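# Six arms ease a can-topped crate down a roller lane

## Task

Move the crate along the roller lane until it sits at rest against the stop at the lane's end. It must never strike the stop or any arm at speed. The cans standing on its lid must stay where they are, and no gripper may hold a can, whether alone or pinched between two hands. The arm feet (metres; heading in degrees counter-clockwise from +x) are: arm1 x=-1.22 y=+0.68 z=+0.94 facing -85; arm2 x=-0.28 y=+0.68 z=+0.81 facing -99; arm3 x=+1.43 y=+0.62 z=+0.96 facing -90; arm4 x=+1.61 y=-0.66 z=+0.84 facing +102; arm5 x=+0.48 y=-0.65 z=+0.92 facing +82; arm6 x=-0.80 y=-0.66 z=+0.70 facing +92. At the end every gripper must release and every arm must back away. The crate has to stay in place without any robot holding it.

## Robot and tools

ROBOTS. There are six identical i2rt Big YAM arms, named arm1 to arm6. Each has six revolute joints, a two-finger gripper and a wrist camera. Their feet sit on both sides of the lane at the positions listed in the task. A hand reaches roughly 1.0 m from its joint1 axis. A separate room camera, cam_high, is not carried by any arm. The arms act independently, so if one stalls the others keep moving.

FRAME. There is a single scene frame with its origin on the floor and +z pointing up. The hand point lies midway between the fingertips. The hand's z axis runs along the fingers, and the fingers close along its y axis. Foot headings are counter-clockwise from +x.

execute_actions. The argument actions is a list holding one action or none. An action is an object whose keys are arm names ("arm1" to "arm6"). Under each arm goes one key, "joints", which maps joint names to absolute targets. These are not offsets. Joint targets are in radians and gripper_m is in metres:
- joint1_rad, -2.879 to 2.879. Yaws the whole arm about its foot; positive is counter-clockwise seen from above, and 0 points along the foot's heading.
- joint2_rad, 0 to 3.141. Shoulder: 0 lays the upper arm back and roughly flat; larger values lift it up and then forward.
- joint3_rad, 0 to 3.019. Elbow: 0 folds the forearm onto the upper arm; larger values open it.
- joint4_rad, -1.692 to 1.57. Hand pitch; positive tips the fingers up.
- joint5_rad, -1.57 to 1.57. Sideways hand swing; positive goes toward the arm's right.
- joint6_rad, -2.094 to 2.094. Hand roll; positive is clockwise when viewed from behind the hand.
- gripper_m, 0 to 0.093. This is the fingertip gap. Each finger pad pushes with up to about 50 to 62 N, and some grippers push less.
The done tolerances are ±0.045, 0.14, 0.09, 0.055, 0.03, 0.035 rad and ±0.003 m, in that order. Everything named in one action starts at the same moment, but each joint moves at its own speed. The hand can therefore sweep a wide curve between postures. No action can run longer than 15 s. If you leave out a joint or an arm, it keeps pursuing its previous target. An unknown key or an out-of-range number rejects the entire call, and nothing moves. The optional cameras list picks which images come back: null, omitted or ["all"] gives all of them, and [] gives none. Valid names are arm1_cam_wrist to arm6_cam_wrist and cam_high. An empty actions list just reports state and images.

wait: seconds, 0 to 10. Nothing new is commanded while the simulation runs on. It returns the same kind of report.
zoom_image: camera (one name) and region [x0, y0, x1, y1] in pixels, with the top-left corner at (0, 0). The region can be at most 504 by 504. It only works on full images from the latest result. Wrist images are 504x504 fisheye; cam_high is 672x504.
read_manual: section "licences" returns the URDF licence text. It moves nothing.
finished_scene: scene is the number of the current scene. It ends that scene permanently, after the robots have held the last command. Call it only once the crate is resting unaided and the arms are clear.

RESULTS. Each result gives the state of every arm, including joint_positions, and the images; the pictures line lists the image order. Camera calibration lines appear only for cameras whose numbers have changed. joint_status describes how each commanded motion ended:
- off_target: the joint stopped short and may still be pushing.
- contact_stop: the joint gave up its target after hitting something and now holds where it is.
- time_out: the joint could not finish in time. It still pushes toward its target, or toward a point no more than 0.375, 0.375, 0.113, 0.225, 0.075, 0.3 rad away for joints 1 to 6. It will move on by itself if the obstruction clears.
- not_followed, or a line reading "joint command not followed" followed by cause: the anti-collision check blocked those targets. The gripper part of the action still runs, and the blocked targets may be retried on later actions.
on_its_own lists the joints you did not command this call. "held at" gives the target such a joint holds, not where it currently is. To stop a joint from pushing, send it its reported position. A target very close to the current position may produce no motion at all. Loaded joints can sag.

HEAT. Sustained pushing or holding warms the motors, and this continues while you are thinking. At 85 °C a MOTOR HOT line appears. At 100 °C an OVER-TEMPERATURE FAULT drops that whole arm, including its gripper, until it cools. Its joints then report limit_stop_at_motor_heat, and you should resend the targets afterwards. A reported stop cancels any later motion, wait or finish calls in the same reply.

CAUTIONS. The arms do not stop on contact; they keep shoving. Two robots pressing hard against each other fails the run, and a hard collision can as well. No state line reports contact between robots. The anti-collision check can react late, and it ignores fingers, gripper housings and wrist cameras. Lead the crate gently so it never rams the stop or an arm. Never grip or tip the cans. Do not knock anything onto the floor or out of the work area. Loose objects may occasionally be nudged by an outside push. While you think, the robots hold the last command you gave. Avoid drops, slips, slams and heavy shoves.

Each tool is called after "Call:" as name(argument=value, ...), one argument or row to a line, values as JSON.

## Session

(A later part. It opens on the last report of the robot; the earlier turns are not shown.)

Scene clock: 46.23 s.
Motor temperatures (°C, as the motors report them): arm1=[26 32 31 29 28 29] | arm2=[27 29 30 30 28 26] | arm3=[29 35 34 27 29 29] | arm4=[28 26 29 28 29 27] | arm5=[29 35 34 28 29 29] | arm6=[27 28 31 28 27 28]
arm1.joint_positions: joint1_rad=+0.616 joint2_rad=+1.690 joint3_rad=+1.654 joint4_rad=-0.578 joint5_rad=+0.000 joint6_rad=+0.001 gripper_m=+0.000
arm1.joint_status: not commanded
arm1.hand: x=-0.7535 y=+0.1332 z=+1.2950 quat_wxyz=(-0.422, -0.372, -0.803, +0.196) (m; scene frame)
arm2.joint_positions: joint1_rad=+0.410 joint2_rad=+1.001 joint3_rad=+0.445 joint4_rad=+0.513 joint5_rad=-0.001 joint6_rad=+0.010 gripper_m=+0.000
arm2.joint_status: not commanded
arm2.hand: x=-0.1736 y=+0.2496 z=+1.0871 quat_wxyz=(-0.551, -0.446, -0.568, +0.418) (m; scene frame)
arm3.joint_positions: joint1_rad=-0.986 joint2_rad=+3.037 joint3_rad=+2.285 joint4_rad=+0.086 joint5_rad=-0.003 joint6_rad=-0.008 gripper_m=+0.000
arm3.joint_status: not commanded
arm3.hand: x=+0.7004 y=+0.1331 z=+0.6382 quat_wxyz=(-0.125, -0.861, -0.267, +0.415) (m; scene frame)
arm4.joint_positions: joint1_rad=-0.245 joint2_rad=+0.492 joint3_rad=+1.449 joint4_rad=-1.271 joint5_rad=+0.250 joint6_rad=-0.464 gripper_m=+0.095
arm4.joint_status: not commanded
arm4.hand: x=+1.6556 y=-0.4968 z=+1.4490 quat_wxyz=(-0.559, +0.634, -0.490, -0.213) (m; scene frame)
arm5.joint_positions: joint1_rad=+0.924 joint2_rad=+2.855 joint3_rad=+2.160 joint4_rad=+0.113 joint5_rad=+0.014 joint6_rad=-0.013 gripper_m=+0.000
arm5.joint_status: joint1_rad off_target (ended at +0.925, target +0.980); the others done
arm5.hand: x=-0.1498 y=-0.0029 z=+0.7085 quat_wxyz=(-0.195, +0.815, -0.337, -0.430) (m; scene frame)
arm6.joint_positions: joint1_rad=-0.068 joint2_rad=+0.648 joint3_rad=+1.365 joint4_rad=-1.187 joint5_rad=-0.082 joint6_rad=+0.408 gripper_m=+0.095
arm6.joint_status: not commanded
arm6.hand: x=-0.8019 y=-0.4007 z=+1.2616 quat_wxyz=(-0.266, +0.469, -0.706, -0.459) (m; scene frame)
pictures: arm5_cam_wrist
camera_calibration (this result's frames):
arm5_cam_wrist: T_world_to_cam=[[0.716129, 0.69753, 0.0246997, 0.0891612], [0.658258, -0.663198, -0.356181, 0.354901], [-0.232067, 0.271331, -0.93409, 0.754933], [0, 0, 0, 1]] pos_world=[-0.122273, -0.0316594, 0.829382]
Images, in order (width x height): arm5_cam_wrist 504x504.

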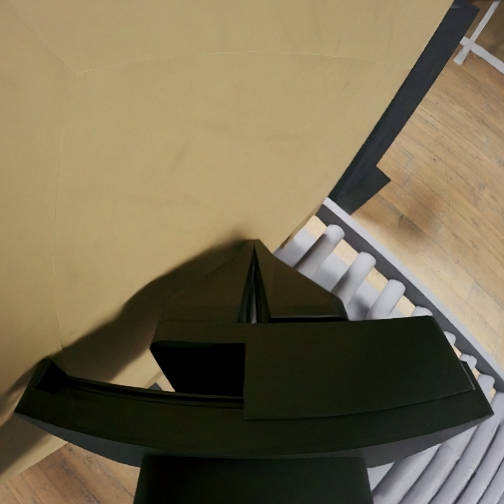

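Call:
execute_actions(
  actions=[
    {"arm5":{"joints":{"joint1_rad":0.94,"joint2_rad":2.78,"joint3_rad":1.93,"joint4_rad":0.26}}},
  ],
  cameras=[],
)

Call:
execute_actions(
  actions=[
    {"arm5":{"joints":{"joint1_rad":0.88,"joint2_rad":2.7,"joint3_rad":1.73,"joint4_rad":0.4}}},
  ],
  cameras=[],
)

Call:
execute_actions(
  actions=[
    {"arm5":{"joints":{"joint1_rad":0.82,"joint2_rad":2.64,"joint3_rad":1.57,"joint4_rad":0.49}}},
  ],
  cameras=[],
)

Call:
execute_actions(
  actions=[
    {"arm5":{"joints":{"joint1_rad":0.755,"joint2_rad":2.6,"joint3_rad":1.44,"joint4_rad":0.57}}},
  ],
  cameras=[],
)

Call:
execute_actions(
  actions=[
    {"arm5":{"joints":{"joint1_rad":0.685,"joint2_rad":2.58,"joint3_rad":1.33,"joint4_rad":0.65}}},
  ],
  cameras=[],
)

Call:
execute_actions(
  actions=[
    {"arm5":{"joints":{"joint1_rad":0.605,"joint2_rad":2.56,"joint3_rad":1.25,"joint4_rad":0.71}}},
  ],
  cameras=[],
)

Call:
execute_actions(
  actions=[
    {"arm5":{"joints":{"joint1_rad":0.52,"joint2_rad":2.55,"joint3_rad":1.18,"joint4_rad":0.76}}},
  ],
  cameras=[],
)

Call:
execute_actions(
  actions=[
    {"arm5":{"joints":{"joint1_rad":0.43,"joint3_rad":1.12,"joint4_rad":0.82}}},
  ],
  cameras=["arm5_cam_wrist","cam_high"],
)

Scene clock: 48.57 s.
Motor temperatures (°C, as the motors report them): arm1=[26 32 32 29 27 29] | arm2=[27 29 31 30 28 26] | arm3=[29 35 34 27 29 29] | arm4=[28 26 29 28 29 27] | arm5=[29 35 34 28 29 29] | arm6=[27 28 31 28 27 28]
arm1.joint_positions: joint1_rad=+0.616 joint2_rad=+1.690 joint3_rad=+1.654 joint4_rad=-0.578 joint5_rad=+0.000 joint6_rad=+0.001 gripper_m=+0.000
arm1.joint_status: not commanded
arm1.hand: x=-0.7535 y=+0.1332 z=+1.2950 quat_wxyz=(-0.422, -0.372, -0.803, +0.196) (m; scene frame)
arm2.joint_positions: joint1_rad=+0.410 joint2_rad=+1.001 joint3_rad=+0.445 joint4_rad=+0.513 joint5_rad=-0.001 joint6_rad=+0.010 gripper_m=+0.000
arm2.joint_status: not commanded
arm2.hand: x=-0.1736 y=+0.2496 z=+1.0871 quat_wxyz=(-0.551, -0.446, -0.568, +0.418) (m; scene frame)
arm3.joint_positions: joint1_rad=-0.986 joint2_rad=+3.037 joint3_rad=+2.285 joint4_rad=+0.086 joint5_rad=-0.003 joint6_rad=-0.008 gripper_m=+0.000
arm3.joint_status: not commanded
arm3.hand: x=+0.7004 y=+0.1331 z=+0.6382 quat_wxyz=(-0.125, -0.861, -0.267, +0.415) (m; scene frame)
arm4.joint_positions: joint1_rad=-0.245 joint2_rad=+0.492 joint3_rad=+1.449 joint4_rad=-1.271 joint5_rad=+0.250 joint6_rad=-0.464 gripper_m=+0.095
arm4.joint_status: not commanded
arm4.hand: x=+1.6556 y=-0.4968 z=+1.4490 quat_wxyz=(-0.559, +0.634, -0.490, -0.213) (m; scene frame)
arm5.joint_positions: joint1_rad=+0.864 joint2_rad=+2.791 joint3_rad=+1.881 joint4_rad=+0.234 joint5_rad=+0.011 joint6_rad=+0.003 gripper_m=+0.000
arm5.joint_status: joint1_rad off_target (ended at +0.864, target +0.940); the others done
arm5.hand: x=-0.0594 y=-0.0240 z=+0.6576 quat_wxyz=(-0.186, +0.821, -0.375, -0.387) (m; scene frame)
arm6.joint_positions: joint1_rad=-0.068 joint2_rad=+0.648 joint3_rad=+1.365 joint4_rad=-1.187 joint5_rad=-0.082 joint6_rad=+0.408 gripper_m=+0.095
arm6.joint_status: not commanded
arm6.hand: x=-0.8019 y=-0.4007 z=+1.2616 quat_wxyz=(-0.266, +0.469, -0.706, -0.459) (m; scene frame)
pictures: none
No camera images: the call's "cameras" was empty. Leave "cameras" out to get every camera's image.

Scene clock: 49.90 s.
Motor temperatures (°C, as the motors report them): arm1=[26 32 32 29 27 29] | arm2=[27 29 31 30 28 26] | arm3=[29 35 34 27 29 29] | arm4=[28 26 29 28 29 27] | arm5=[29 35 34 28 29 29] | arm6=[27 28 31 28 27 28]
arm1.joint_positions: joint1_rad=+0.616 joint2_rad=+1.690 joint3_rad=+1.654 joint4_rad=-0.578 joint5_rad=+0.000 joint6_rad=+0.001 gripper_m=+0.000
arm1.joint_status: not commanded
arm1.hand: x=-0.7535 y=+0.1332 z=+1.2950 quat_wxyz=(-0.422, -0.372, -0.803, +0.196) (m; scene frame)
arm2.joint_positions: joint1_rad=+0.410 joint2_rad=+1.001 joint3_rad=+0.445 joint4_rad=+0.513 joint5_rad=-0.001 joint6_rad=+0.010 gripper_m=+0.000
arm2.joint_status: not commanded
arm2.hand: x=-0.1736 y=+0.2496 z=+1.0871 quat_wxyz=(-0.551, -0.446, -0.568, +0.418) (m; scene frame)
arm3.joint_positions: joint1_rad=-0.986 joint2_rad=+3.037 joint3_rad=+2.285 joint4_rad=+0.086 joint5_rad=-0.003 joint6_rad=-0.008 gripper_m=+0.000
arm3.joint_status: not commanded
arm3.hand: x=+0.7004 y=+0.1331 z=+0.6382 quat_wxyz=(-0.125, -0.861, -0.267, +0.415) (m; scene frame)
arm4.joint_positions: joint1_rad=-0.245 joint2_rad=+0.492 joint3_rad=+1.449 joint4_rad=-1.271 joint5_rad=+0.250 joint6_rad=-0.464 gripper_m=+0.095
arm4.joint_status: not commanded
arm4.hand: x=+1.6556 y=-0.4968 z=+1.4490 quat_wxyz=(-0.559, +0.634, -0.490, -0.213) (m; scene frame)
arm5.joint_positions: joint1_rad=+0.821 joint2_rad=+2.721 joint3_rad=+1.693 joint4_rad=+0.370 joint5_rad=+0.008 joint6_rad=+0.003 gripper_m=+0.000
arm5.joint_status: joint1_rad off_target (ended at +0.821, target +0.880); the others done
arm5.hand: x=-0.0078 y=-0.0325 z=+0.6629 quat_wxyz=(-0.197, +0.810, -0.390, -0.392) (m; scene frame)
arm6.joint_positions: joint1_rad=-0.068 joint2_rad=+0.648 joint3_rad=+1.365 joint4_rad=-1.187 joint5_rad=-0.082 joint6_rad=+0.408 gripper_m=+0.095
arm6.joint_status: not commanded
arm6.hand: x=-0.8019 y=-0.4007 z=+1.2616 quat_wxyz=(-0.266, +0.469, -0.706, -0.459) (m; scene frame)
pictures: none
No camera images: the call's "cameras" was empty. Leave "cameras" out to get every camera's image.

Scene clock: 51.27 s.
Motor temperatures (°C, as the motors report them): arm1=[26 32 32 29 27 29] | arm2=[27 29 31 30 28 26] | arm3=[29 36 34 27 29 29] | arm4=[28 26 29 28 29 27] | arm5=[30 35 34 28 29 29] | arm6=[27 28 31 28 27 28]
arm1.joint_positions: joint1_rad=+0.616 joint2_rad=+1.690 joint3_rad=+1.654 joint4_rad=-0.578 joint5_rad=+0.000 joint6_rad=+0.001 gripper_m=+0.000
arm1.joint_status: not commanded
arm1.hand: x=-0.7535 y=+0.1332 z=+1.2950 quat_wxyz=(-0.422, -0.372, -0.803, +0.196) (m; scene frame)
arm2.joint_positions: joint1_rad=+0.410 joint2_rad=+1.001 joint3_rad=+0.445 joint4_rad=+0.513 joint5_rad=-0.001 joint6_rad=+0.010 gripper_m=+0.000
arm2.joint_status: not commanded
arm2.hand: x=-0.1736 y=+0.2496 z=+1.0871 quat_wxyz=(-0.551, -0.446, -0.568, +0.418) (m; scene frame)
arm3.joint_positions: joint1_rad=-0.986 joint2_rad=+3.037 joint3_rad=+2.285 joint4_rad=+0.086 joint5_rad=-0.003 joint6_rad=-0.008 gripper_m=+0.000
arm3.joint_status: not commanded
arm3.hand: x=+0.7004 y=+0.1331 z=+0.6382 quat_wxyz=(-0.125, -0.861, -0.267, +0.415) (m; scene frame)
arm4.joint_positions: joint1_rad=-0.245 joint2_rad=+0.492 joint3_rad=+1.449 joint4_rad=-1.271 joint5_rad=+0.250 joint6_rad=-0.464 gripper_m=+0.095
arm4.joint_status: not commanded
arm4.hand: x=+1.6556 y=-0.4968 z=+1.4490 quat_wxyz=(-0.559, +0.634, -0.490, -0.213) (m; scene frame)
arm5.joint_positions: joint1_rad=+0.758 joint2_rad=+2.660 joint3_rad=+1.531 joint4_rad=+0.462 joint5_rad=+0.010 joint6_rad=+0.003 gripper_m=+0.000
arm5.joint_status: joint1_rad off_target (ended at +0.758, target +0.820); the others done
arm5.hand: x=+0.0562 y=-0.0370 z=+0.6663 quat_wxyz=(-0.209, +0.798, -0.417, -0.381) (m; scene frame)
arm6.joint_positions: joint1_rad=-0.068 joint2_rad=+0.648 joint3_rad=+1.365 joint4_rad=-1.187 joint5_rad=-0.082 joint6_rad=+0.408 gripper_m=+0.095
arm6.joint_status: not commanded
arm6.hand: x=-0.8019 y=-0.4007 z=+1.2616 quat_wxyz=(-0.266, +0.469, -0.706, -0.459) (m; scene frame)
pictures: none
No camera images: the call's "cameras" was empty. Leave "cameras" out to get every camera's image.

Scene clock: 52.63 s.
Motor temperatures (°C, as the motors report them): arm1=[26 32 32 29 27 29] | arm2=[27 29 31 30 28 26] | arm3=[29 36 34 27 29 29] | arm4=[28 26 29 28 29 27] | arm5=[30 35 33 28 29 29] | arm6=[27 28 32 28 27 28]
arm1.joint_positions: joint1_rad=+0.616 joint2_rad=+1.690 joint3_rad=+1.654 joint4_rad=-0.578 joint5_rad=+0.000 joint6_rad=+0.001 gripper_m=+0.000
arm1.joint_status: not commanded
arm1.hand: x=-0.7535 y=+0.1332 z=+1.2950 quat_wxyz=(-0.422, -0.372, -0.803, +0.196) (m; scene frame)
arm2.joint_positions: joint1_rad=+0.410 joint2_rad=+1.001 joint3_rad=+0.445 joint4_rad=+0.513 joint5_rad=-0.001 joint6_rad=+0.010 gripper_m=+0.000
arm2.joint_status: not commanded
arm2.hand: x=-0.1736 y=+0.2496 z=+1.0871 quat_wxyz=(-0.551, -0.446, -0.568, +0.418) (m; scene frame)
arm3.joint_positions: joint1_rad=-0.986 joint2_rad=+3.037 joint3_rad=+2.285 joint4_rad=+0.086 joint5_rad=-0.003 joint6_rad=-0.008 gripper_m=+0.000
arm3.joint_status: not commanded
arm3.hand: x=+0.7004 y=+0.1331 z=+0.6382 quat_wxyz=(-0.125, -0.861, -0.267, +0.415) (m; scene frame)
arm4.joint_positions: joint1_rad=-0.245 joint2_rad=+0.492 joint3_rad=+1.449 joint4_rad=-1.271 joint5_rad=+0.250 joint6_rad=-0.464 gripper_m=+0.095
arm4.joint_status: not commanded
arm4.hand: x=+1.6556 y=-0.4968 z=+1.4490 quat_wxyz=(-0.559, +0.634, -0.490, -0.213) (m; scene frame)
arm5.joint_positions: joint1_rad=+0.695 joint2_rad=+2.623 joint3_rad=+1.404 joint4_rad=+0.541 joint5_rad=+0.011 joint6_rad=+0.003 gripper_m=+0.000
arm5.joint_status: joint1_rad off_target (ended at +0.695, target +0.755); the others done
arm5.hand: x=+0.1156 y=-0.0435 z=+0.6651 quat_wxyz=(-0.219, +0.786, -0.443, -0.370) (m; scene frame)
arm6.joint_positions: joint1_rad=-0.068 joint2_rad=+0.648 joint3_rad=+1.365 joint4_rad=-1.187 joint5_rad=-0.082 joint6_rad=+0.408 gripper_m=+0.095
arm6.joint_status: not commanded
arm6.hand: x=-0.8019 y=-0.4007 z=+1.2616 quat_wxyz=(-0.266, +0.469, -0.706, -0.459) (m; scene frame)
pictures: none
No camera images: the call's "cameras" was empty. Leave "cameras" out to get every camera's image.

Scene clock: 54.00 s.
Motor temperatures (°C, as the motors report them): arm1=[26 32 32 29 27 29] | arm2=[27 29 31 30 28 26] | arm3=[29 36 34 27 29 29] | arm4=[28 26 29 28 29 27] | arm5=[30 35 33 28 29 29] | arm6=[27 28 32 28 27 28]
arm1.joint_positions: joint1_rad=+0.616 joint2_rad=+1.690 joint3_rad=+1.654 joint4_rad=-0.578 joint5_rad=+0.000 joint6_rad=+0.001 gripper_m=+0.000
arm1.joint_status: not commanded
arm1.hand: x=-0.7535 y=+0.1332 z=+1.2950 quat_wxyz=(-0.422, -0.372, -0.803, +0.196) (m; scene frame)
arm2.joint_positions: joint1_rad=+0.410 joint2_rad=+1.001 joint3_rad=+0.445 joint4_rad=+0.513 joint5_rad=-0.001 joint6_rad=+0.010 gripper_m=+0.000
arm2.joint_status: not commanded
arm2.hand: x=-0.1736 y=+0.2496 z=+1.0871 quat_wxyz=(-0.551, -0.446, -0.568, +0.418) (m; scene frame)
arm3.joint_positions: joint1_rad=-0.986 joint2_rad=+3.037 joint3_rad=+2.285 joint4_rad=+0.086 joint5_rad=-0.003 joint6_rad=-0.008 gripper_m=+0.000
arm3.joint_status: not commanded
arm3.hand: x=+0.7004 y=+0.1331 z=+0.6382 quat_wxyz=(-0.125, -0.861, -0.267, +0.415) (m; scene frame)
arm4.joint_positions: joint1_rad=-0.245 joint2_rad=+0.492 joint3_rad=+1.449 joint4_rad=-1.271 joint5_rad=+0.250 joint6_rad=-0.464 gripper_m=+0.095
arm4.joint_status: not commanded
arm4.hand: x=+1.6556 y=-0.4968 z=+1.4490 quat_wxyz=(-0.559, +0.634, -0.490, -0.213) (m; scene frame)
arm5.joint_positions: joint1_rad=+0.623 joint2_rad=+2.604 joint3_rad=+1.295 joint4_rad=+0.621 joint5_rad=+0.014 joint6_rad=+0.003 gripper_m=+0.000
arm5.joint_status: joint1_rad off_target (ended at +0.623, target +0.685); the others done
arm5.hand: x=+0.1775 y=-0.0511 z=+0.6606 quat_wxyz=(-0.231, +0.771, -0.473, -0.358) (m; scene frame)
arm6.joint_positions: joint1_rad=-0.068 joint2_rad=+0.648 joint3_rad=+1.365 joint4_rad=-1.187 joint5_rad=-0.082 joint6_rad=+0.408 gripper_m=+0.095
arm6.joint_status: not commanded
arm6.hand: x=-0.8019 y=-0.4007 z=+1.2616 quat_wxyz=(-0.266, +0.469, -0.706, -0.459) (m; scene frame)
pictures: none
No camera images: the call's "cameras" was empty. Leave "cameras" out to get every camera's image.

Scene clock: 55.40 s.
Motor temperatures (°C, as the motors report them): arm1=[26 32 32 29 27 29] | arm2=[27 29 31 30 28 26] | arm3=[29 36 34 27 29 29] | arm4=[28 26 29 28 29 27] | arm5=[30 35 33 28 29 29] | arm6=[27 28 32 28 27 28]
arm1.joint_positions: joint1_rad=+0.616 joint2_rad=+1.690 joint3_rad=+1.654 joint4_rad=-0.578 joint5_rad=+0.000 joint6_rad=+0.001 gripper_m=+0.000
arm1.joint_status: not commanded
arm1.hand: x=-0.7535 y=+0.1332 z=+1.2950 quat_wxyz=(-0.422, -0.372, -0.803, +0.196) (m; scene frame)
arm2.joint_positions: joint1_rad=+0.410 joint2_rad=+1.001 joint3_rad=+0.445 joint4_rad=+0.513 joint5_rad=-0.001 joint6_rad=+0.010 gripper_m=+0.000
arm2.joint_status: not commanded
arm2.hand: x=-0.1736 y=+0.2496 z=+1.0871 quat_wxyz=(-0.551, -0.446, -0.568, +0.418) (m; scene frame)
arm3.joint_positions: joint1_rad=-0.986 joint2_rad=+3.037 joint3_rad=+2.285 joint4_rad=+0.086 joint5_rad=-0.003 joint6_rad=-0.008 gripper_m=+0.000
arm3.joint_status: not commanded
arm3.hand: x=+0.7004 y=+0.1331 z=+0.6382 quat_wxyz=(-0.125, -0.861, -0.267, +0.415) (m; scene frame)
arm4.joint_positions: joint1_rad=-0.245 joint2_rad=+0.492 joint3_rad=+1.449 joint4_rad=-1.271 joint5_rad=+0.250 joint6_rad=-0.464 gripper_m=+0.095
arm4.joint_status: not commanded
arm4.hand: x=+1.6556 y=-0.4968 z=+1.4490 quat_wxyz=(-0.559, +0.634, -0.490, -0.213) (m; scene frame)
arm5.joint_positions: joint1_rad=+0.542 joint2_rad=+2.589 joint3_rad=+1.220 joint4_rad=+0.679 joint5_rad=+0.016 joint6_rad=+0.003 gripper_m=+0.000
arm5.joint_status: joint1_rad off_target (ended at +0.542, target +0.605); the others done
arm5.hand: x=+0.2365 y=-0.0515 z=+0.6609 quat_wxyz=(-0.246, +0.752, -0.504, -0.347) (m; scene frame)
arm6.joint_positions: joint1_rad=-0.068 joint2_rad=+0.648 joint3_rad=+1.365 joint4_rad=-1.187 joint5_rad=-0.082 joint6_rad=+0.408 gripper_m=+0.095
arm6.joint_status: not commanded
arm6.hand: x=-0.8019 y=-0.4007 z=+1.2616 quat_wxyz=(-0.266, +0.469, -0.706, -0.459) (m; scene frame)
pictures: none
No camera images: the call's "cameras" was empty. Leave "cameras" out to get every camera's image.

Scene clock: 56.77 s.
Motor temperatures (°C, as the motors report them): arm1=[26 32 32 29 27 29] | arm2=[27 28 32 30 28 26] | arm3=[29 36 34 27 29 29] | arm4=[28 26 29 28 29 27] | arm5=[30 35 33 28 29 29] | arm6=[27 28 32 28 27 28]
arm1.joint_positions: joint1_rad=+0.616 joint2_rad=+1.690 joint3_rad=+1.654 joint4_rad=-0.578 joint5_rad=+0.000 joint6_rad=+0.001 gripper_m=+0.000
arm1.joint_status: not commanded
arm1.hand: x=-0.7535 y=+0.1332 z=+1.2950 quat_wxyz=(-0.422, -0.372, -0.803, +0.196) (m; scene frame)
arm2.joint_positions: joint1_rad=+0.410 joint2_rad=+1.001 joint3_rad=+0.445 joint4_rad=+0.513 joint5_rad=-0.001 joint6_rad=+0.010 gripper_m=+0.000
arm2.joint_status: not commanded
arm2.hand: x=-0.1736 y=+0.2496 z=+1.0871 quat_wxyz=(-0.551, -0.446, -0.568, +0.418) (m; scene frame)
arm3.joint_positions: joint1_rad=-0.986 joint2_rad=+3.037 joint3_rad=+2.285 joint4_rad=+0.086 joint5_rad=-0.003 joint6_rad=-0.008 gripper_m=+0.000
arm3.joint_status: not commanded
arm3.hand: x=+0.7004 y=+0.1331 z=+0.6382 quat_wxyz=(-0.125, -0.861, -0.267, +0.415) (m; scene frame)
arm4.joint_positions: joint1_rad=-0.245 joint2_rad=+0.492 joint3_rad=+1.449 joint4_rad=-1.271 joint5_rad=+0.250 joint6_rad=-0.464 gripper_m=+0.095
arm4.joint_status: not commanded
arm4.hand: x=+1.6556 y=-0.4968 z=+1.4490 quat_wxyz=(-0.559, +0.634, -0.490, -0.213) (m; scene frame)
arm5.joint_positions: joint1_rad=+0.454 joint2_rad=+2.578 joint3_rad=+1.153 joint4_rad=+0.730 joint5_rad=+0.018 joint6_rad=+0.003 gripper_m=+0.000
arm5.joint_status: joint1_rad off_target (ended at +0.454, target +0.520); the others done
arm5.hand: x=+0.2973 y=-0.0542 z=+0.6610 quat_wxyz=(-0.261, +0.729, -0.537, -0.334) (m; scene frame)
arm6.joint_positions: joint1_rad=-0.068 joint2_rad=+0.648 joint3_rad=+1.365 joint4_rad=-1.187 joint5_rad=-0.082 joint6_rad=+0.408 gripper_m=+0.095
arm6.joint_status: not commanded
arm6.hand: x=-0.8019 y=-0.4007 z=+1.2616 quat_wxyz=(-0.266, +0.469, -0.706, -0.459) (m; scene frame)
pictures: none
No camera images: the call's "cameras" was empty. Leave "cameras" out to get every camera's image.

Scene clock: 58.13 s.
Motor temperatures (°C, as the motors report them): arm1=[26 32 32 29 27 29] | arm2=[27 28 32 30 28 26] | arm3=[29 36 34 27 29 29] | arm4=[28 26 29 28 29 27] | arm5=[30 35 33 28 29 29] | arm6=[27 28 32 28 27 28]
arm1.joint_positions: joint1_rad=+0.616 joint2_rad=+1.690 joint3_rad=+1.654 joint4_rad=-0.578 joint5_rad=+0.000 joint6_rad=+0.001 gripper_m=+0.000
arm1.joint_status: not commanded
arm1.hand: x=-0.7535 y=+0.1332 z=+1.2950 quat_wxyz=(-0.422, -0.372, -0.803, +0.196) (m; scene frame)
arm2.joint_positions: joint1_rad=+0.410 joint2_rad=+1.001 joint3_rad=+0.445 joint4_rad=+0.513 joint5_rad=-0.001 joint6_rad=+0.010 gripper_m=+0.000
arm2.joint_status: not commanded
arm2.hand: x=-0.1736 y=+0.2496 z=+1.0871 quat_wxyz=(-0.551, -0.446, -0.568, +0.418) (m; scene frame)
arm3.joint_positions: joint1_rad=-0.986 joint2_rad=+3.037 joint3_rad=+2.285 joint4_rad=+0.086 joint5_rad=-0.003 joint6_rad=-0.008 gripper_m=+0.000
arm3.joint_status: not commanded
arm3.hand: x=+0.7004 y=+0.1331 z=+0.6382 quat_wxyz=(-0.125, -0.861, -0.267, +0.415) (m; scene frame)
arm4.joint_positions: joint1_rad=-0.245 joint2_rad=+0.492 joint3_rad=+1.449 joint4_rad=-1.271 joint5_rad=+0.250 joint6_rad=-0.464 gripper_m=+0.095
arm4.joint_status: not commanded
arm4.hand: x=+1.6556 y=-0.4968 z=+1.4490 quat_wxyz=(-0.559, +0.634, -0.490, -0.213) (m; scene frame)
arm5.joint_positions: joint1_rad=+0.363 joint2_rad=+2.577 joint3_rad=+1.098 joint4_rad=+0.790 joint5_rad=+0.020 joint6_rad=+0.003 gripper_m=+0.000
arm5.joint_status: joint1_rad off_target (ended at +0.363, target +0.430); the others done
arm5.hand: x=+0.3571 y=-0.0590 z=+0.6608 quat_wxyz=(-0.279, +0.702, -0.569, -0.324) (m; scene frame)
arm6.joint_positions: joint1_rad=-0.068 joint2_rad=+0.648 joint3_rad=+1.365 joint4_rad=-1.187 joint5_rad=-0.082 joint6_rad=+0.408 gripper_m=+0.095
arm6.joint_status: not commanded
arm6.hand: x=-0.8019 y=-0.4007 z=+1.2616 quat_wxyz=(-0.266, +0.469, -0.706, -0.459) (m; scene frame)
pictures: arm5_cam_wrist, cam_high
camera_calibration (this result's frames):
arm5_cam_wrist: T_world_to_cam=[[0.980405, 0.196112, 0.0186119, -0.35346], [0.194106, -0.945593, -0.261107, 0.0533121], [-0.0336071, 0.259604, -0.96513, 0.792176], [0, 0, 0, 1]] pos_world=[0.362809, -0.0859224, 0.785052]
Images, in order (width x height): arm5_cam_wrist 504x504, cam_high 672x504.

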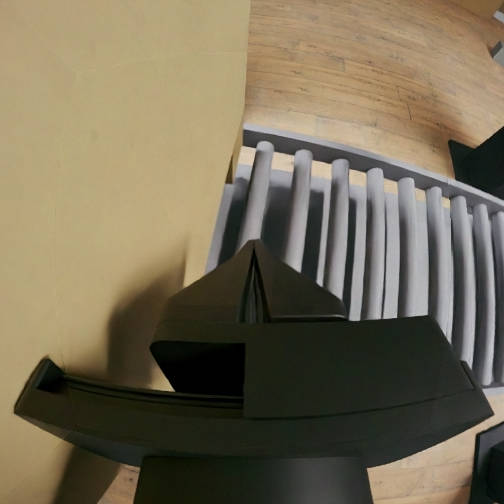

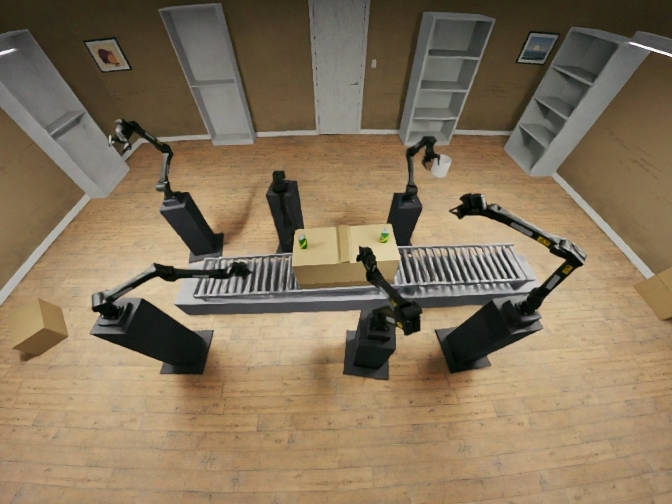

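Call:
execute_actions(
  actions=[
    {"arm5":{"joints":{"joint1_rad":0.33}},"arm3":{"joints":{"joint1_rad":-0.96,"joint4_rad":0.35,"joint2_rad":3.1,"joint3_rad":2.45}}},
  ],
  cameras=[],
)

Call:
execute_actions(
  actions=[
    {"arm5":{"joints":{"joint1_rad":0.23}}},
  ],
  cameras=[],
)

Call:
execute_actions(
  actions=[
    {"arm5":{"joints":{"joint1_rad":0.12}}},
  ],
  cameras=[],
)

Call:
execute_actions(
  actions=[
    {"arm5":{"joints":{"joint1_rad":0.01,"joint3_rad":1.17,"joint4_rad":0.74}}},
  ],
  cameras=[],
)

Call:
execute_actions(
  actions=[
    {"arm5":{"joints":{"joint1_rad":-0.1,"joint3_rad":1.23,"joint4_rad":0.66}}},
  ],
  cameras=["arm5_cam_wrist","arm3_cam_wrist","cam_high"],
)

Scene clock: 60.07 s.
Motor temperatures (°C, as the motors report them): arm1=[26 32 33 29 27 29] | arm2=[27 28 32 30 28 26] | arm3=[29 36 35 27 29 29] | arm4=[28 26 29 28 29 27] | arm5=[30 35 32 28 29 29] | arm6=[27 28 32 28 27 28]
arm1.joint_positions: joint1_rad=+0.616 joint2_rad=+1.690 joint3_rad=+1.654 joint4_rad=-0.578 joint5_rad=+0.000 joint6_rad=+0.001 gripper_m=+0.000
arm1.joint_status: not commanded
arm1.hand: x=-0.7535 y=+0.1332 z=+1.2950 quat_wxyz=(-0.422, -0.372, -0.803, +0.196) (m; scene frame)
arm2.joint_positions: joint1_rad=+0.410 joint2_rad=+1.001 joint3_rad=+0.445 joint4_rad=+0.513 joint5_rad=-0.001 joint6_rad=+0.010 gripper_m=+0.000
arm2.joint_status: not commanded
arm2.hand: x=-0.1736 y=+0.2496 z=+1.0871 quat_wxyz=(-0.551, -0.446, -0.568, +0.418) (m; scene frame)
arm3.joint_positions: joint1_rad=-0.961 joint2_rad=+3.081 joint3_rad=+2.415 joint4_rad=+0.334 joint5_rad=-0.003 joint6_rad=-0.008 gripper_m=+0.000
arm3.joint_status: all done
arm3.hand: x=+0.6648 y=+0.0802 z=+0.7172 quat_wxyz=(-0.173, -0.777, -0.252, +0.551) (m; scene frame)
arm4.joint_positions: joint1_rad=-0.245 joint2_rad=+0.492 joint3_rad=+1.449 joint4_rad=-1.271 joint5_rad=+0.250 joint6_rad=-0.464 gripper_m=+0.095
arm4.joint_status: not commanded
arm4.hand: x=+1.6556 y=-0.4968 z=+1.4490 quat_wxyz=(-0.559, +0.634, -0.490, -0.213) (m; scene frame)
arm5.joint_positions: joint1_rad=+0.258 joint2_rad=+2.577 joint3_rad=+1.102 joint4_rad=+0.792 joint5_rad=+0.022 joint6_rad=+0.003 gripper_m=+0.000
arm5.joint_status: joint1_rad off_target (ended at +0.258, target +0.330)
arm5.hand: x=+0.4195 y=-0.0469 z=+0.6627 quat_wxyz=(-0.298, +0.670, -0.605, -0.310) (m; scene frame)
arm6.joint_positions: joint1_rad=-0.068 joint2_rad=+0.648 joint3_rad=+1.365 joint4_rad=-1.187 joint5_rad=-0.082 joint6_rad=+0.408 gripper_m=+0.095
arm6.joint_status: not commanded
arm6.hand: x=-0.8019 y=-0.4007 z=+1.2616 quat_wxyz=(-0.266, +0.469, -0.706, -0.459) (m; scene frame)
pictures: none
No camera images: the call's "cameras" was empty. Leave "cameras" out to get every camera's image.

Scene clock: 61.47 s.
Motor temperatures (°C, as the motors report them): arm1=[26 32 33 29 27 29] | arm2=[27 28 32 30 28 26] | arm3=[29 36 35 27 29 29] | arm4=[28 26 29 28 29 27] | arm5=[30 35 32 28 29 29] | arm6=[27 28 32 28 27 28]
arm1.joint_positions: joint1_rad=+0.616 joint2_rad=+1.690 joint3_rad=+1.654 joint4_rad=-0.578 joint5_rad=+0.000 joint6_rad=+0.001 gripper_m=+0.000
arm1.joint_status: not commanded
arm1.hand: x=-0.7535 y=+0.1332 z=+1.2950 quat_wxyz=(-0.422, -0.372, -0.803, +0.196) (m; scene frame)
arm2.joint_positions: joint1_rad=+0.410 joint2_rad=+1.001 joint3_rad=+0.445 joint4_rad=+0.513 joint5_rad=-0.001 joint6_rad=+0.010 gripper_m=+0.000
arm2.joint_status: not commanded
arm2.hand: x=-0.1736 y=+0.2496 z=+1.0871 quat_wxyz=(-0.551, -0.446, -0.568, +0.418) (m; scene frame)
arm3.joint_positions: joint1_rad=-0.961 joint2_rad=+3.081 joint3_rad=+2.415 joint4_rad=+0.334 joint5_rad=-0.003 joint6_rad=-0.008 gripper_m=+0.000
arm3.joint_status: not commanded
arm3.hand: x=+0.6648 y=+0.0802 z=+0.7172 quat_wxyz=(-0.173, -0.777, -0.252, +0.551) (m; scene frame)
arm4.joint_positions: joint1_rad=-0.245 joint2_rad=+0.492 joint3_rad=+1.449 joint4_rad=-1.271 joint5_rad=+0.250 joint6_rad=-0.464 gripper_m=+0.095
arm4.joint_status: not commanded
arm4.hand: x=+1.6556 y=-0.4968 z=+1.4490 quat_wxyz=(-0.559, +0.634, -0.490, -0.213) (m; scene frame)
arm5.joint_positions: joint1_rad=+0.157 joint2_rad=+2.577 joint3_rad=+1.102 joint4_rad=+0.792 joint5_rad=+0.023 joint6_rad=+0.003 gripper_m=+0.000
arm5.joint_status: joint1_rad off_target (ended at +0.158, target +0.230)
arm5.hand: x=+0.4804 y=-0.0437 z=+0.6635 quat_wxyz=(-0.314, +0.639, -0.638, -0.295) (m; scene frame)
arm6.joint_positions: joint1_rad=-0.068 joint2_rad=+0.648 joint3_rad=+1.365 joint4_rad=-1.187 joint5_rad=-0.082 joint6_rad=+0.408 gripper_m=+0.095
arm6.joint_status: not commanded
arm6.hand: x=-0.8019 y=-0.4007 z=+1.2616 quat_wxyz=(-0.266, +0.469, -0.706, -0.459) (m; scene frame)
pictures: none
No camera images: the call's "cameras" was empty. Leave "cameras" out to get every camera's image.

Scene clock: 62.83 s.
Motor temperatures (°C, as the motors report them): arm1=[26 32 33 29 27 29] | arm2=[27 28 32 30 28 26] | arm3=[29 36 35 27 29 29] | arm4=[28 26 29 28 29 27] | arm5=[30 35 32 28 29 29] | arm6=[27 28 32 28 27 28]
arm1.joint_positions: joint1_rad=+0.616 joint2_rad=+1.690 joint3_rad=+1.654 joint4_rad=-0.578 joint5_rad=+0.000 joint6_rad=+0.001 gripper_m=+0.000
arm1.joint_status: not commanded
arm1.hand: x=-0.7535 y=+0.1332 z=+1.2950 quat_wxyz=(-0.422, -0.372, -0.803, +0.196) (m; scene frame)
arm2.joint_positions: joint1_rad=+0.410 joint2_rad=+1.001 joint3_rad=+0.445 joint4_rad=+0.513 joint5_rad=-0.001 joint6_rad=+0.010 gripper_m=+0.000
arm2.joint_status: not commanded
arm2.hand: x=-0.1736 y=+0.2496 z=+1.0871 quat_wxyz=(-0.551, -0.446, -0.568, +0.418) (m; scene frame)
arm3.joint_positions: joint1_rad=-0.961 joint2_rad=+3.081 joint3_rad=+2.415 joint4_rad=+0.334 joint5_rad=-0.003 joint6_rad=-0.008 gripper_m=+0.000
arm3.joint_status: not commanded
arm3.hand: x=+0.6648 y=+0.0802 z=+0.7172 quat_wxyz=(-0.173, -0.777, -0.252, +0.551) (m; scene frame)
arm4.joint_positions: joint1_rad=-0.245 joint2_rad=+0.492 joint3_rad=+1.449 joint4_rad=-1.271 joint5_rad=+0.250 joint6_rad=-0.464 gripper_m=+0.095
arm4.joint_status: not commanded
arm4.hand: x=+1.6556 y=-0.4968 z=+1.4490 quat_wxyz=(-0.559, +0.634, -0.490, -0.213) (m; scene frame)
arm5.joint_positions: joint1_rad=+0.044 joint2_rad=+2.576 joint3_rad=+1.103 joint4_rad=+0.792 joint5_rad=+0.029 joint6_rad=-0.022 gripper_m=+0.000
arm5.joint_status: joint1_rad off_target (ended at +0.044, target +0.120)
arm5.hand: x=+0.5496 y=-0.0470 z=+0.6647 quat_wxyz=(-0.336, +0.609, -0.666, -0.272) (m; scene frame)
arm6.joint_positions: joint1_rad=-0.068 joint2_rad=+0.648 joint3_rad=+1.365 joint4_rad=-1.187 joint5_rad=-0.082 joint6_rad=+0.408 gripper_m=+0.095
arm6.joint_status: not commanded
arm6.hand: x=-0.8019 y=-0.4007 z=+1.2616 quat_wxyz=(-0.266, +0.469, -0.706, -0.459) (m; scene frame)
pictures: none
No camera images: the call's "cameras" was empty. Leave "cameras" out to get every camera's image.

Scene clock: 64.20 s.
Motor temperatures (°C, as the motors report them): arm1=[26 32 33 29 27 29] | arm2=[27 28 32 30 28 26] | arm3=[29 36 35 27 29 29] | arm4=[28 26 29 28 29 27] | arm5=[30 35 32 28 29 29] | arm6=[27 28 32 28 27 28]
arm1.joint_positions: joint1_rad=+0.616 joint2_rad=+1.690 joint3_rad=+1.654 joint4_rad=-0.578 joint5_rad=+0.000 joint6_rad=+0.001 gripper_m=+0.000
arm1.joint_status: not commanded
arm1.hand: x=-0.7535 y=+0.1332 z=+1.2950 quat_wxyz=(-0.422, -0.372, -0.803, +0.196) (m; scene frame)
arm2.joint_positions: joint1_rad=+0.410 joint2_rad=+1.001 joint3_rad=+0.445 joint4_rad=+0.513 joint5_rad=-0.001 joint6_rad=+0.010 gripper_m=+0.000
arm2.joint_status: not commanded
arm2.hand: x=-0.1736 y=+0.2496 z=+1.0871 quat_wxyz=(-0.551, -0.446, -0.568, +0.418) (m; scene frame)
arm3.joint_positions: joint1_rad=-0.961 joint2_rad=+3.081 joint3_rad=+2.415 joint4_rad=+0.334 joint5_rad=-0.003 joint6_rad=-0.008 gripper_m=+0.000
arm3.joint_status: not commanded
arm3.hand: x=+0.6648 y=+0.0802 z=+0.7172 quat_wxyz=(-0.173, -0.777, -0.252, +0.551) (m; scene frame)
arm4.joint_positions: joint1_rad=-0.245 joint2_rad=+0.492 joint3_rad=+1.449 joint4_rad=-1.271 joint5_rad=+0.250 joint6_rad=-0.464 gripper_m=+0.095
arm4.joint_status: not commanded
arm4.hand: x=+1.6556 y=-0.4968 z=+1.4490 quat_wxyz=(-0.559, +0.634, -0.490, -0.213) (m; scene frame)
arm5.joint_positions: joint1_rad=-0.066 joint2_rad=+2.569 joint3_rad=+1.168 joint4_rad=+0.760 joint5_rad=+0.003 joint6_rad=-0.019 gripper_m=+0.000
arm5.joint_status: joint1_rad off_target (ended at -0.066, target +0.010); the others done
arm5.hand: x=+0.6178 y=-0.0255 z=+0.6794 quat_wxyz=(-0.357, +0.568, -0.689, -0.274) (m; scene frame)
arm6.joint_positions: joint1_rad=-0.068 joint2_rad=+0.648 joint3_rad=+1.365 joint4_rad=-1.187 joint5_rad=-0.082 joint6_rad=+0.408 gripper_m=+0.095
arm6.joint_status: not commanded
arm6.hand: x=-0.8019 y=-0.4007 z=+1.2616 quat_wxyz=(-0.266, +0.469, -0.706, -0.459) (m; scene frame)
pictures: none
No camera images: the call's "cameras" was empty. Leave "cameras" out to get every camera's image.

Scene clock: 65.67 s.
Motor temperatures (°C, as the motors report them): arm1=[26 32 33 29 27 29] | arm2=[27 28 32 30 28 26] | arm3=[29 36 35 27 29 29] | arm4=[28 26 30 28 29 27] | arm5=[30 35 32 28 29 29] | arm6=[27 28 32 28 27 28]
arm1.joint_positions: joint1_rad=+0.616 joint2_rad=+1.690 joint3_rad=+1.654 joint4_rad=-0.578 joint5_rad=+0.000 joint6_rad=+0.001 gripper_m=+0.000
arm1.joint_status: not commanded
arm1.hand: x=-0.7535 y=+0.1332 z=+1.2950 quat_wxyz=(-0.422, -0.372, -0.803, +0.196) (m; scene frame)
arm2.joint_positions: joint1_rad=+0.410 joint2_rad=+1.001 joint3_rad=+0.445 joint4_rad=+0.513 joint5_rad=-0.001 joint6_rad=+0.010 gripper_m=+0.000
arm2.joint_status: not commanded
arm2.hand: x=-0.1736 y=+0.2496 z=+1.0871 quat_wxyz=(-0.551, -0.446, -0.568, +0.418) (m; scene frame)
arm3.joint_positions: joint1_rad=-0.961 joint2_rad=+3.081 joint3_rad=+2.415 joint4_rad=+0.334 joint5_rad=-0.003 joint6_rad=-0.008 gripper_m=+0.000
arm3.joint_status: not commanded
arm3.hand: x=+0.6648 y=+0.0802 z=+0.7172 quat_wxyz=(-0.173, -0.777, -0.252, +0.551) (m; scene frame)
arm4.joint_positions: joint1_rad=-0.245 joint2_rad=+0.492 joint3_rad=+1.449 joint4_rad=-1.271 joint5_rad=+0.250 joint6_rad=-0.464 gripper_m=+0.095
arm4.joint_status: not commanded
arm4.hand: x=+1.6556 y=-0.4968 z=+1.4490 quat_wxyz=(-0.559, +0.634, -0.490, -0.213) (m; scene frame)
arm5.joint_positions: joint1_rad=-0.169 joint2_rad=+2.548 joint3_rad=+1.231 joint4_rad=+0.678 joint5_rad=-0.002 joint6_rad=-0.015 gripper_m=+0.000
arm5.joint_status: joint1_rad off_target (ended at -0.169, target -0.100); the others done
arm5.hand: x=+0.6895 y=-0.0153 z=+0.6953 quat_wxyz=(-0.370, +0.531, -0.717, -0.259) (m; scene frame)
arm6.joint_positions: joint1_rad=-0.068 joint2_rad=+0.648 joint3_rad=+1.365 joint4_rad=-1.187 joint5_rad=-0.082 joint6_rad=+0.408 gripper_m=+0.095
arm6.joint_status: not commanded
arm6.hand: x=-0.8019 y=-0.4007 z=+1.2616 quat_wxyz=(-0.266, +0.469, -0.706, -0.459) (m; scene frame)
pictures: arm3_cam_wrist, arm5_cam_wrist, cam_high
camera_calibration (this result's frames):
arm3_cam_wrist: T_world_to_cam=[[-0.59396, 0.804446, 0.00882405, 0.329376], [0.66024, 0.493694, -0.565995, -0.0667157], [-0.459669, -0.330352, -0.824362, 1.04496], [0, 0, 0, 1]] pos_world=[0.720022, 0.113177, 0.820761]
arm5_cam_wrist: T_world_to_cam=[[0.95332, -0.301457, 0.0174658, -0.676701], [-0.281059, -0.906987, -0.313657, 0.403873], [0.110395, 0.294106, -0.949376, 0.71556], [0, 0, 0, 1]] pos_world=[0.67963, -0.0481395, 0.817832]
Images, in order (width x height): arm3_cam_wrist 504x504, arm5_cam_wrist 504x504, cam_high 672x504.

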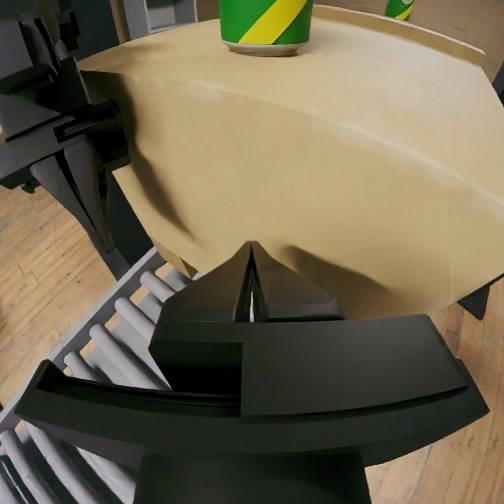

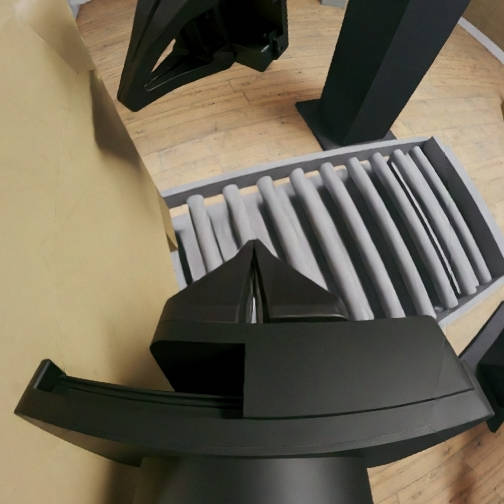

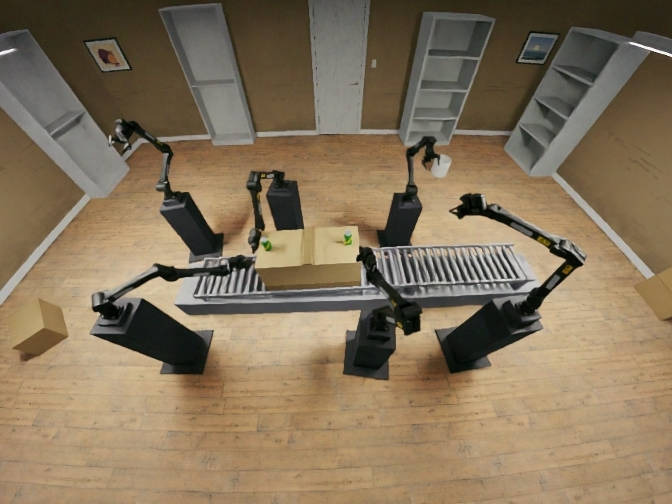

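Call:
execute_actions(
  actions=[
    {"arm5":{"joints":{"joint1_rad":-0.2}},"arm3":{"joints":{"joint1_rad":-0.99,"joint4_rad":0.2}}},
  ],
  cameras=[],
)

Call:
execute_actions(
  actions=[
    {"arm5":{"joints":{"joint1_rad":-0.31}}},
  ],
  cameras=[],
)

Call:
execute_actions(
  actions=[
    {"arm5":{"joints":{"joint1_rad":-0.43}}},
  ],
  cameras=[],
)

Call:
execute_actions(
  actions=[
    {"arm5":{"joints":{"joint1_rad":-1.05}},"arm3":{"joints":{"joint1_rad":-0.93,"joint4_rad":0.08}}},
  ],
  cameras=[],
)

Call:
execute_actions(
  actions=[
    {"arm3":{"joints":{"joint1_rad":-0.86,"joint3_rad":2.38}}},
  ],
  cameras=["arm3_cam_wrist","cam_high"],
)

Scene clock: 67.60 s.
Motor temperatures (°C, as the motors report them): arm1=[26 32 33 29 27 29] | arm2=[27 28 32 30 28 26] | arm3=[29 36 35 27 29 29] | arm4=[28 26 30 28 29 27] | arm5=[30 35 32 28 29 29] | arm6=[27 28 32 28 27 28]
arm1.joint_positions: joint1_rad=+0.616 joint2_rad=+1.690 joint3_rad=+1.654 joint4_rad=-0.578 joint5_rad=+0.000 joint6_rad=+0.001 gripper_m=+0.000
arm1.joint_status: not commanded
arm1.hand: x=-0.7535 y=+0.1332 z=+1.2950 quat_wxyz=(-0.422, -0.372, -0.803, +0.196) (m; scene frame)
arm2.joint_positions: joint1_rad=+0.410 joint2_rad=+1.001 joint3_rad=+0.445 joint4_rad=+0.513 joint5_rad=-0.001 joint6_rad=+0.010 gripper_m=+0.000
arm2.joint_status: not commanded
arm2.hand: x=-0.1736 y=+0.2496 z=+1.0871 quat_wxyz=(-0.551, -0.446, -0.568, +0.418) (m; scene frame)
arm3.joint_positions: joint1_rad=-0.977 joint2_rad=+3.090 joint3_rad=+2.415 joint4_rad=+0.199 joint5_rad=-0.008 joint6_rad=-0.008 gripper_m=+0.000
arm3.joint_status: all done
arm3.hand: x=+0.6704 y=+0.1016 z=+0.6786 quat_wxyz=(-0.154, -0.816, -0.259, +0.494) (m; scene frame)
arm4.joint_positions: joint1_rad=-0.245 joint2_rad=+0.492 joint3_rad=+1.449 joint4_rad=-1.271 joint5_rad=+0.250 joint6_rad=-0.464 gripper_m=+0.095
arm4.joint_status: not commanded
arm4.hand: x=+1.6556 y=-0.4968 z=+1.4490 quat_wxyz=(-0.559, +0.634, -0.490, -0.213) (m; scene frame)
arm5.joint_positions: joint1_rad=-0.242 joint2_rad=+2.546 joint3_rad=+1.238 joint4_rad=+0.678 joint5_rad=-0.002 joint6_rad=-0.015 gripper_m=+0.000
arm5.joint_status: all done
arm5.hand: x=+0.7368 y=-0.0284 z=+0.6987 quat_wxyz=(-0.383, +0.503, -0.734, -0.248) (m; scene frame)
arm6.joint_positions: joint1_rad=-0.068 joint2_rad=+0.648 joint3_rad=+1.365 joint4_rad=-1.187 joint5_rad=-0.082 joint6_rad=+0.408 gripper_m=+0.095
arm6.joint_status: not commanded
arm6.hand: x=-0.8019 y=-0.4007 z=+1.2616 quat_wxyz=(-0.266, +0.469, -0.706, -0.459) (m; scene frame)
pictures: none
No camera images: the call's "cameras" was empty. Leave "cameras" out to get every camera's image.

Scene clock: 68.53 s.
Motor temperatures (°C, as the motors report them): arm1=[26 32 33 29 27 29] | arm2=[27 28 32 30 28 26] | arm3=[29 36 35 27 29 29] | arm4=[28 26 30 28 29 27] | arm5=[30 35 32 28 29 29] | arm6=[27 28 32 28 27 28]
arm1.joint_positions: joint1_rad=+0.616 joint2_rad=+1.690 joint3_rad=+1.654 joint4_rad=-0.578 joint5_rad=+0.000 joint6_rad=+0.001 gripper_m=+0.000
arm1.joint_status: not commanded
arm1.hand: x=-0.7535 y=+0.1332 z=+1.2950 quat_wxyz=(-0.422, -0.372, -0.803, +0.196) (m; scene frame)
arm2.joint_positions: joint1_rad=+0.410 joint2_rad=+1.001 joint3_rad=+0.445 joint4_rad=+0.513 joint5_rad=-0.001 joint6_rad=+0.010 gripper_m=+0.000
arm2.joint_status: not commanded
arm2.hand: x=-0.1736 y=+0.2496 z=+1.0871 quat_wxyz=(-0.551, -0.446, -0.568, +0.418) (m; scene frame)
arm3.joint_positions: joint1_rad=-0.968 joint2_rad=+3.096 joint3_rad=+2.415 joint4_rad=+0.195 joint5_rad=-0.010 joint6_rad=-0.008 gripper_m=+0.000
arm3.joint_status: not commanded
arm3.hand: x=+0.6779 y=+0.0958 z=+0.6725 quat_wxyz=(-0.155, -0.817, -0.264, +0.489) (m; scene frame)
arm4.joint_positions: joint1_rad=-0.245 joint2_rad=+0.492 joint3_rad=+1.449 joint4_rad=-1.271 joint5_rad=+0.250 joint6_rad=-0.464 gripper_m=+0.095
arm4.joint_status: not commanded
arm4.hand: x=+1.6556 y=-0.4968 z=+1.4490 quat_wxyz=(-0.559, +0.634, -0.490, -0.213) (m; scene frame)
arm5.joint_positions: joint1_rad=-0.315 joint2_rad=+2.546 joint3_rad=+1.232 joint4_rad=+0.678 joint5_rad=-0.001 joint6_rad=-0.015 gripper_m=+0.000
arm5.joint_status: all done
arm5.hand: x=+0.7798 y=-0.0516 z=+0.6972 quat_wxyz=(-0.389, +0.477, -0.753, -0.232) (m; scene frame)
arm6.joint_positions: joint1_rad=-0.068 joint2_rad=+0.648 joint3_rad=+1.365 joint4_rad=-1.187 joint5_rad=-0.082 joint6_rad=+0.408 gripper_m=+0.095
arm6.joint_status: not commanded
arm6.hand: x=-0.8019 y=-0.4007 z=+1.2616 quat_wxyz=(-0.266, +0.469, -0.706, -0.459) (m; scene frame)
pictures: none
No camera images: the call's "cameras" was empty. Leave "cameras" out to get every camera's image.

Scene clock: 69.67 s.
Motor temperatures (°C, as the motors report them): arm1=[26 32 33 29 27 29] | arm2=[27 28 33 30 28 26] | arm3=[29 36 35 27 29 29] | arm4=[28 26 30 28 29 27] | arm5=[30 35 32 28 29 29] | arm6=[27 28 32 28 27 28]
arm1.joint_positions: joint1_rad=+0.616 joint2_rad=+1.690 joint3_rad=+1.654 joint4_rad=-0.578 joint5_rad=+0.000 joint6_rad=+0.001 gripper_m=+0.000
arm1.joint_status: not commanded
arm1.hand: x=-0.7535 y=+0.1332 z=+1.2950 quat_wxyz=(-0.422, -0.372, -0.803, +0.196) (m; scene frame)
arm2.joint_positions: joint1_rad=+0.410 joint2_rad=+1.001 joint3_rad=+0.445 joint4_rad=+0.513 joint5_rad=-0.001 joint6_rad=+0.010 gripper_m=+0.000
arm2.joint_status: not commanded
arm2.hand: x=-0.1736 y=+0.2496 z=+1.0871 quat_wxyz=(-0.551, -0.446, -0.568, +0.418) (m; scene frame)
arm3.joint_positions: joint1_rad=-0.967 joint2_rad=+3.097 joint3_rad=+2.415 joint4_rad=+0.195 joint5_rad=-0.010 joint6_rad=-0.008 gripper_m=+0.000
arm3.joint_status: not commanded
arm3.hand: x=+0.6785 y=+0.0952 z=+0.6722 quat_wxyz=(-0.156, -0.817, -0.264, +0.488) (m; scene frame)
arm4.joint_positions: joint1_rad=-0.245 joint2_rad=+0.492 joint3_rad=+1.449 joint4_rad=-1.271 joint5_rad=+0.250 joint6_rad=-0.464 gripper_m=+0.095
arm4.joint_status: not commanded
arm4.hand: x=+1.6556 y=-0.4968 z=+1.4490 quat_wxyz=(-0.559, +0.634, -0.490, -0.213) (m; scene frame)
arm5.joint_positions: joint1_rad=-0.439 joint2_rad=+2.546 joint3_rad=+1.232 joint4_rad=+0.678 joint5_rad=+0.000 joint6_rad=-0.014 gripper_m=+0.000
arm5.joint_status: all done
arm5.hand: x=+0.8513 y=-0.0930 z=+0.6980 quat_wxyz=(-0.403, +0.428, -0.781, -0.208) (m; scene frame)
arm6.joint_positions: joint1_rad=-0.068 joint2_rad=+0.648 joint3_rad=+1.365 joint4_rad=-1.187 joint5_rad=-0.082 joint6_rad=+0.408 gripper_m=+0.095
arm6.joint_status: not commanded
arm6.hand: x=-0.8019 y=-0.4007 z=+1.2616 quat_wxyz=(-0.266, +0.469, -0.706, -0.459) (m; scene frame)
pictures: none
No camera images: the call's "cameras" was empty. Leave "cameras" out to get every camera's image.

Scene clock: 71.20 s.
Motor temperatures (°C, as the motors report them): arm1=[26 32 33 29 27 29] | arm2=[27 28 33 30 28 26] | arm3=[29 36 35 27 29 29] | arm4=[28 26 30 28 29 27] | arm5=[30 35 31 28 29 29] | arm6=[27 28 32 28 27 28]
arm1.joint_positions: joint1_rad=+0.616 joint2_rad=+1.690 joint3_rad=+1.654 joint4_rad=-0.578 joint5_rad=+0.000 joint6_rad=+0.001 gripper_m=+0.000
arm1.joint_status: not commanded
arm1.hand: x=-0.7535 y=+0.1332 z=+1.2950 quat_wxyz=(-0.422, -0.372, -0.803, +0.196) (m; scene frame)
arm2.joint_positions: joint1_rad=+0.410 joint2_rad=+1.001 joint3_rad=+0.445 joint4_rad=+0.513 joint5_rad=-0.001 joint6_rad=+0.010 gripper_m=+0.000
arm2.joint_status: not commanded
arm2.hand: x=-0.1736 y=+0.2496 z=+1.0871 quat_wxyz=(-0.551, -0.446, -0.568, +0.418) (m; scene frame)
arm3.joint_positions: joint1_rad=-0.868 joint2_rad=+3.123 joint3_rad=+2.415 joint4_rad=+0.058 joint5_rad=-0.022 joint6_rad=-0.007 gripper_m=+0.000
arm3.joint_status: joint1_rad off_target (ended at -0.868, target -0.930); the others done
arm3.hand: x=+0.7578 y=+0.0420 z=+0.6209 quat_wxyz=(-0.160, -0.839, -0.319, +0.411) (m; scene frame)
arm4.joint_positions: joint1_rad=-0.245 joint2_rad=+0.492 joint3_rad=+1.449 joint4_rad=-1.271 joint5_rad=+0.250 joint6_rad=-0.464 gripper_m=+0.095
arm4.joint_status: not commanded
arm4.hand: x=+1.6556 y=-0.4968 z=+1.4490 quat_wxyz=(-0.559, +0.634, -0.490, -0.213) (m; scene frame)
arm5.joint_positions: joint1_rad=-1.049 joint2_rad=+2.546 joint3_rad=+1.232 joint4_rad=+0.678 joint5_rad=+0.002 joint6_rad=-0.013 gripper_m=+0.000
arm5.joint_status: all done
arm5.hand: x=+1.1034 y=-0.4058 z=+0.7002 quat_wxyz=(-0.448, +0.171, -0.874, -0.080) (m; scene frame)
arm6.joint_positions: joint1_rad=-0.068 joint2_rad=+0.648 joint3_rad=+1.365 joint4_rad=-1.187 joint5_rad=-0.082 joint6_rad=+0.408 gripper_m=+0.095
arm6.joint_status: not commanded
arm6.hand: x=-0.8019 y=-0.4007 z=+1.2616 quat_wxyz=(-0.266, +0.469, -0.706, -0.459) (m; scene frame)
pictures: none
No camera images: the call's "cameras" was empty. Leave "cameras" out to get every camera's image.

Scene clock: 72.47 s.
Motor temperatures (°C, as the motors report them): arm1=[26 32 33 29 27 29] | arm2=[27 28 33 30 28 26] | arm3=[29 36 35 27 29 29] | arm4=[28 26 30 28 29 27] | arm5=[30 35 31 28 29 29] | arm6=[27 28 32 28 27 28]
arm1.joint_positions: joint1_rad=+0.616 joint2_rad=+1.690 joint3_rad=+1.654 joint4_rad=-0.578 joint5_rad=+0.000 joint6_rad=+0.001 gripper_m=+0.000
arm1.joint_status: not commanded
arm1.hand: x=-0.7535 y=+0.1332 z=+1.2950 quat_wxyz=(-0.422, -0.372, -0.803, +0.196) (m; scene frame)
arm2.joint_positions: joint1_rad=+0.410 joint2_rad=+1.001 joint3_rad=+0.445 joint4_rad=+0.513 joint5_rad=-0.001 joint6_rad=+0.010 gripper_m=+0.000
arm2.joint_status: not commanded
arm2.hand: x=-0.1736 y=+0.2496 z=+1.0871 quat_wxyz=(-0.551, -0.446, -0.568, +0.418) (m; scene frame)
arm3.joint_positions: joint1_rad=-0.815 joint2_rad=+3.120 joint3_rad=+2.347 joint4_rad=+0.064 joint5_rad=-0.006 joint6_rad=-0.001 gripper_m=+0.000
arm3.joint_status: all done
arm3.hand: x=+0.8065 y=+0.0272 z=+0.5923 quat_wxyz=(-0.156, -0.844, -0.340, +0.383) (m; scene frame)
arm4.joint_positions: joint1_rad=-0.245 joint2_rad=+0.492 joint3_rad=+1.449 joint4_rad=-1.271 joint5_rad=+0.250 joint6_rad=-0.464 gripper_m=+0.095
arm4.joint_status: not commanded
arm4.hand: x=+1.6556 y=-0.4968 z=+1.4490 quat_wxyz=(-0.559, +0.634, -0.490, -0.213) (m; scene frame)
arm5.joint_positions: joint1_rad=-1.049 joint2_rad=+2.546 joint3_rad=+1.232 joint4_rad=+0.678 joint5_rad=+0.002 joint6_rad=-0.013 gripper_m=+0.000
arm5.joint_status: not commanded
arm5.hand: x=+1.1034 y=-0.4058 z=+0.7002 quat_wxyz=(-0.448, +0.171, -0.874, -0.080) (m; scene frame)
arm6.joint_positions: joint1_rad=-0.068 joint2_rad=+0.648 joint3_rad=+1.365 joint4_rad=-1.187 joint5_rad=-0.082 joint6_rad=+0.408 gripper_m=+0.095
arm6.joint_status: not commanded
arm6.hand: x=-0.8019 y=-0.4007 z=+1.2616 quat_wxyz=(-0.266, +0.469, -0.706, -0.459) (m; scene frame)
pictures: arm3_cam_wrist, cam_high
camera_calibration (this result's frames):
arm3_cam_wrist: T_world_to_cam=[[-0.703392, 0.710756, -0.00808969, 0.558135], [0.694157, 0.684427, -0.222948, -0.440508], [-0.152925, -0.162435, -0.974797, 0.826784], [0, 0, 0, 1]] pos_world=[0.824805, 0.0390967, 0.712251]
Images, in order (width x height): arm3_cam_wrist 504x504, cam_high 672x504.

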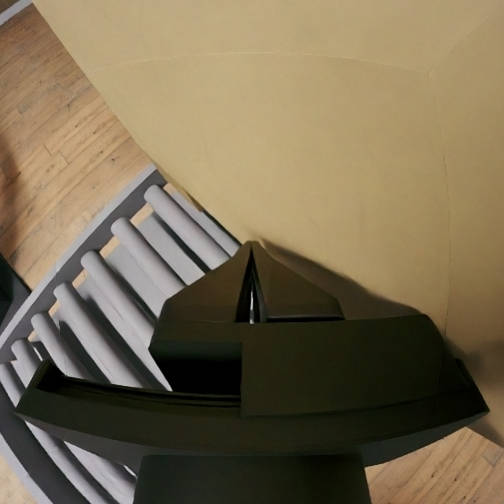

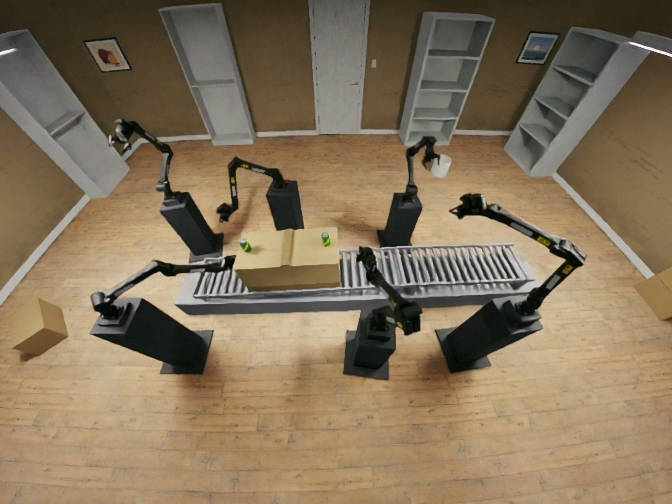

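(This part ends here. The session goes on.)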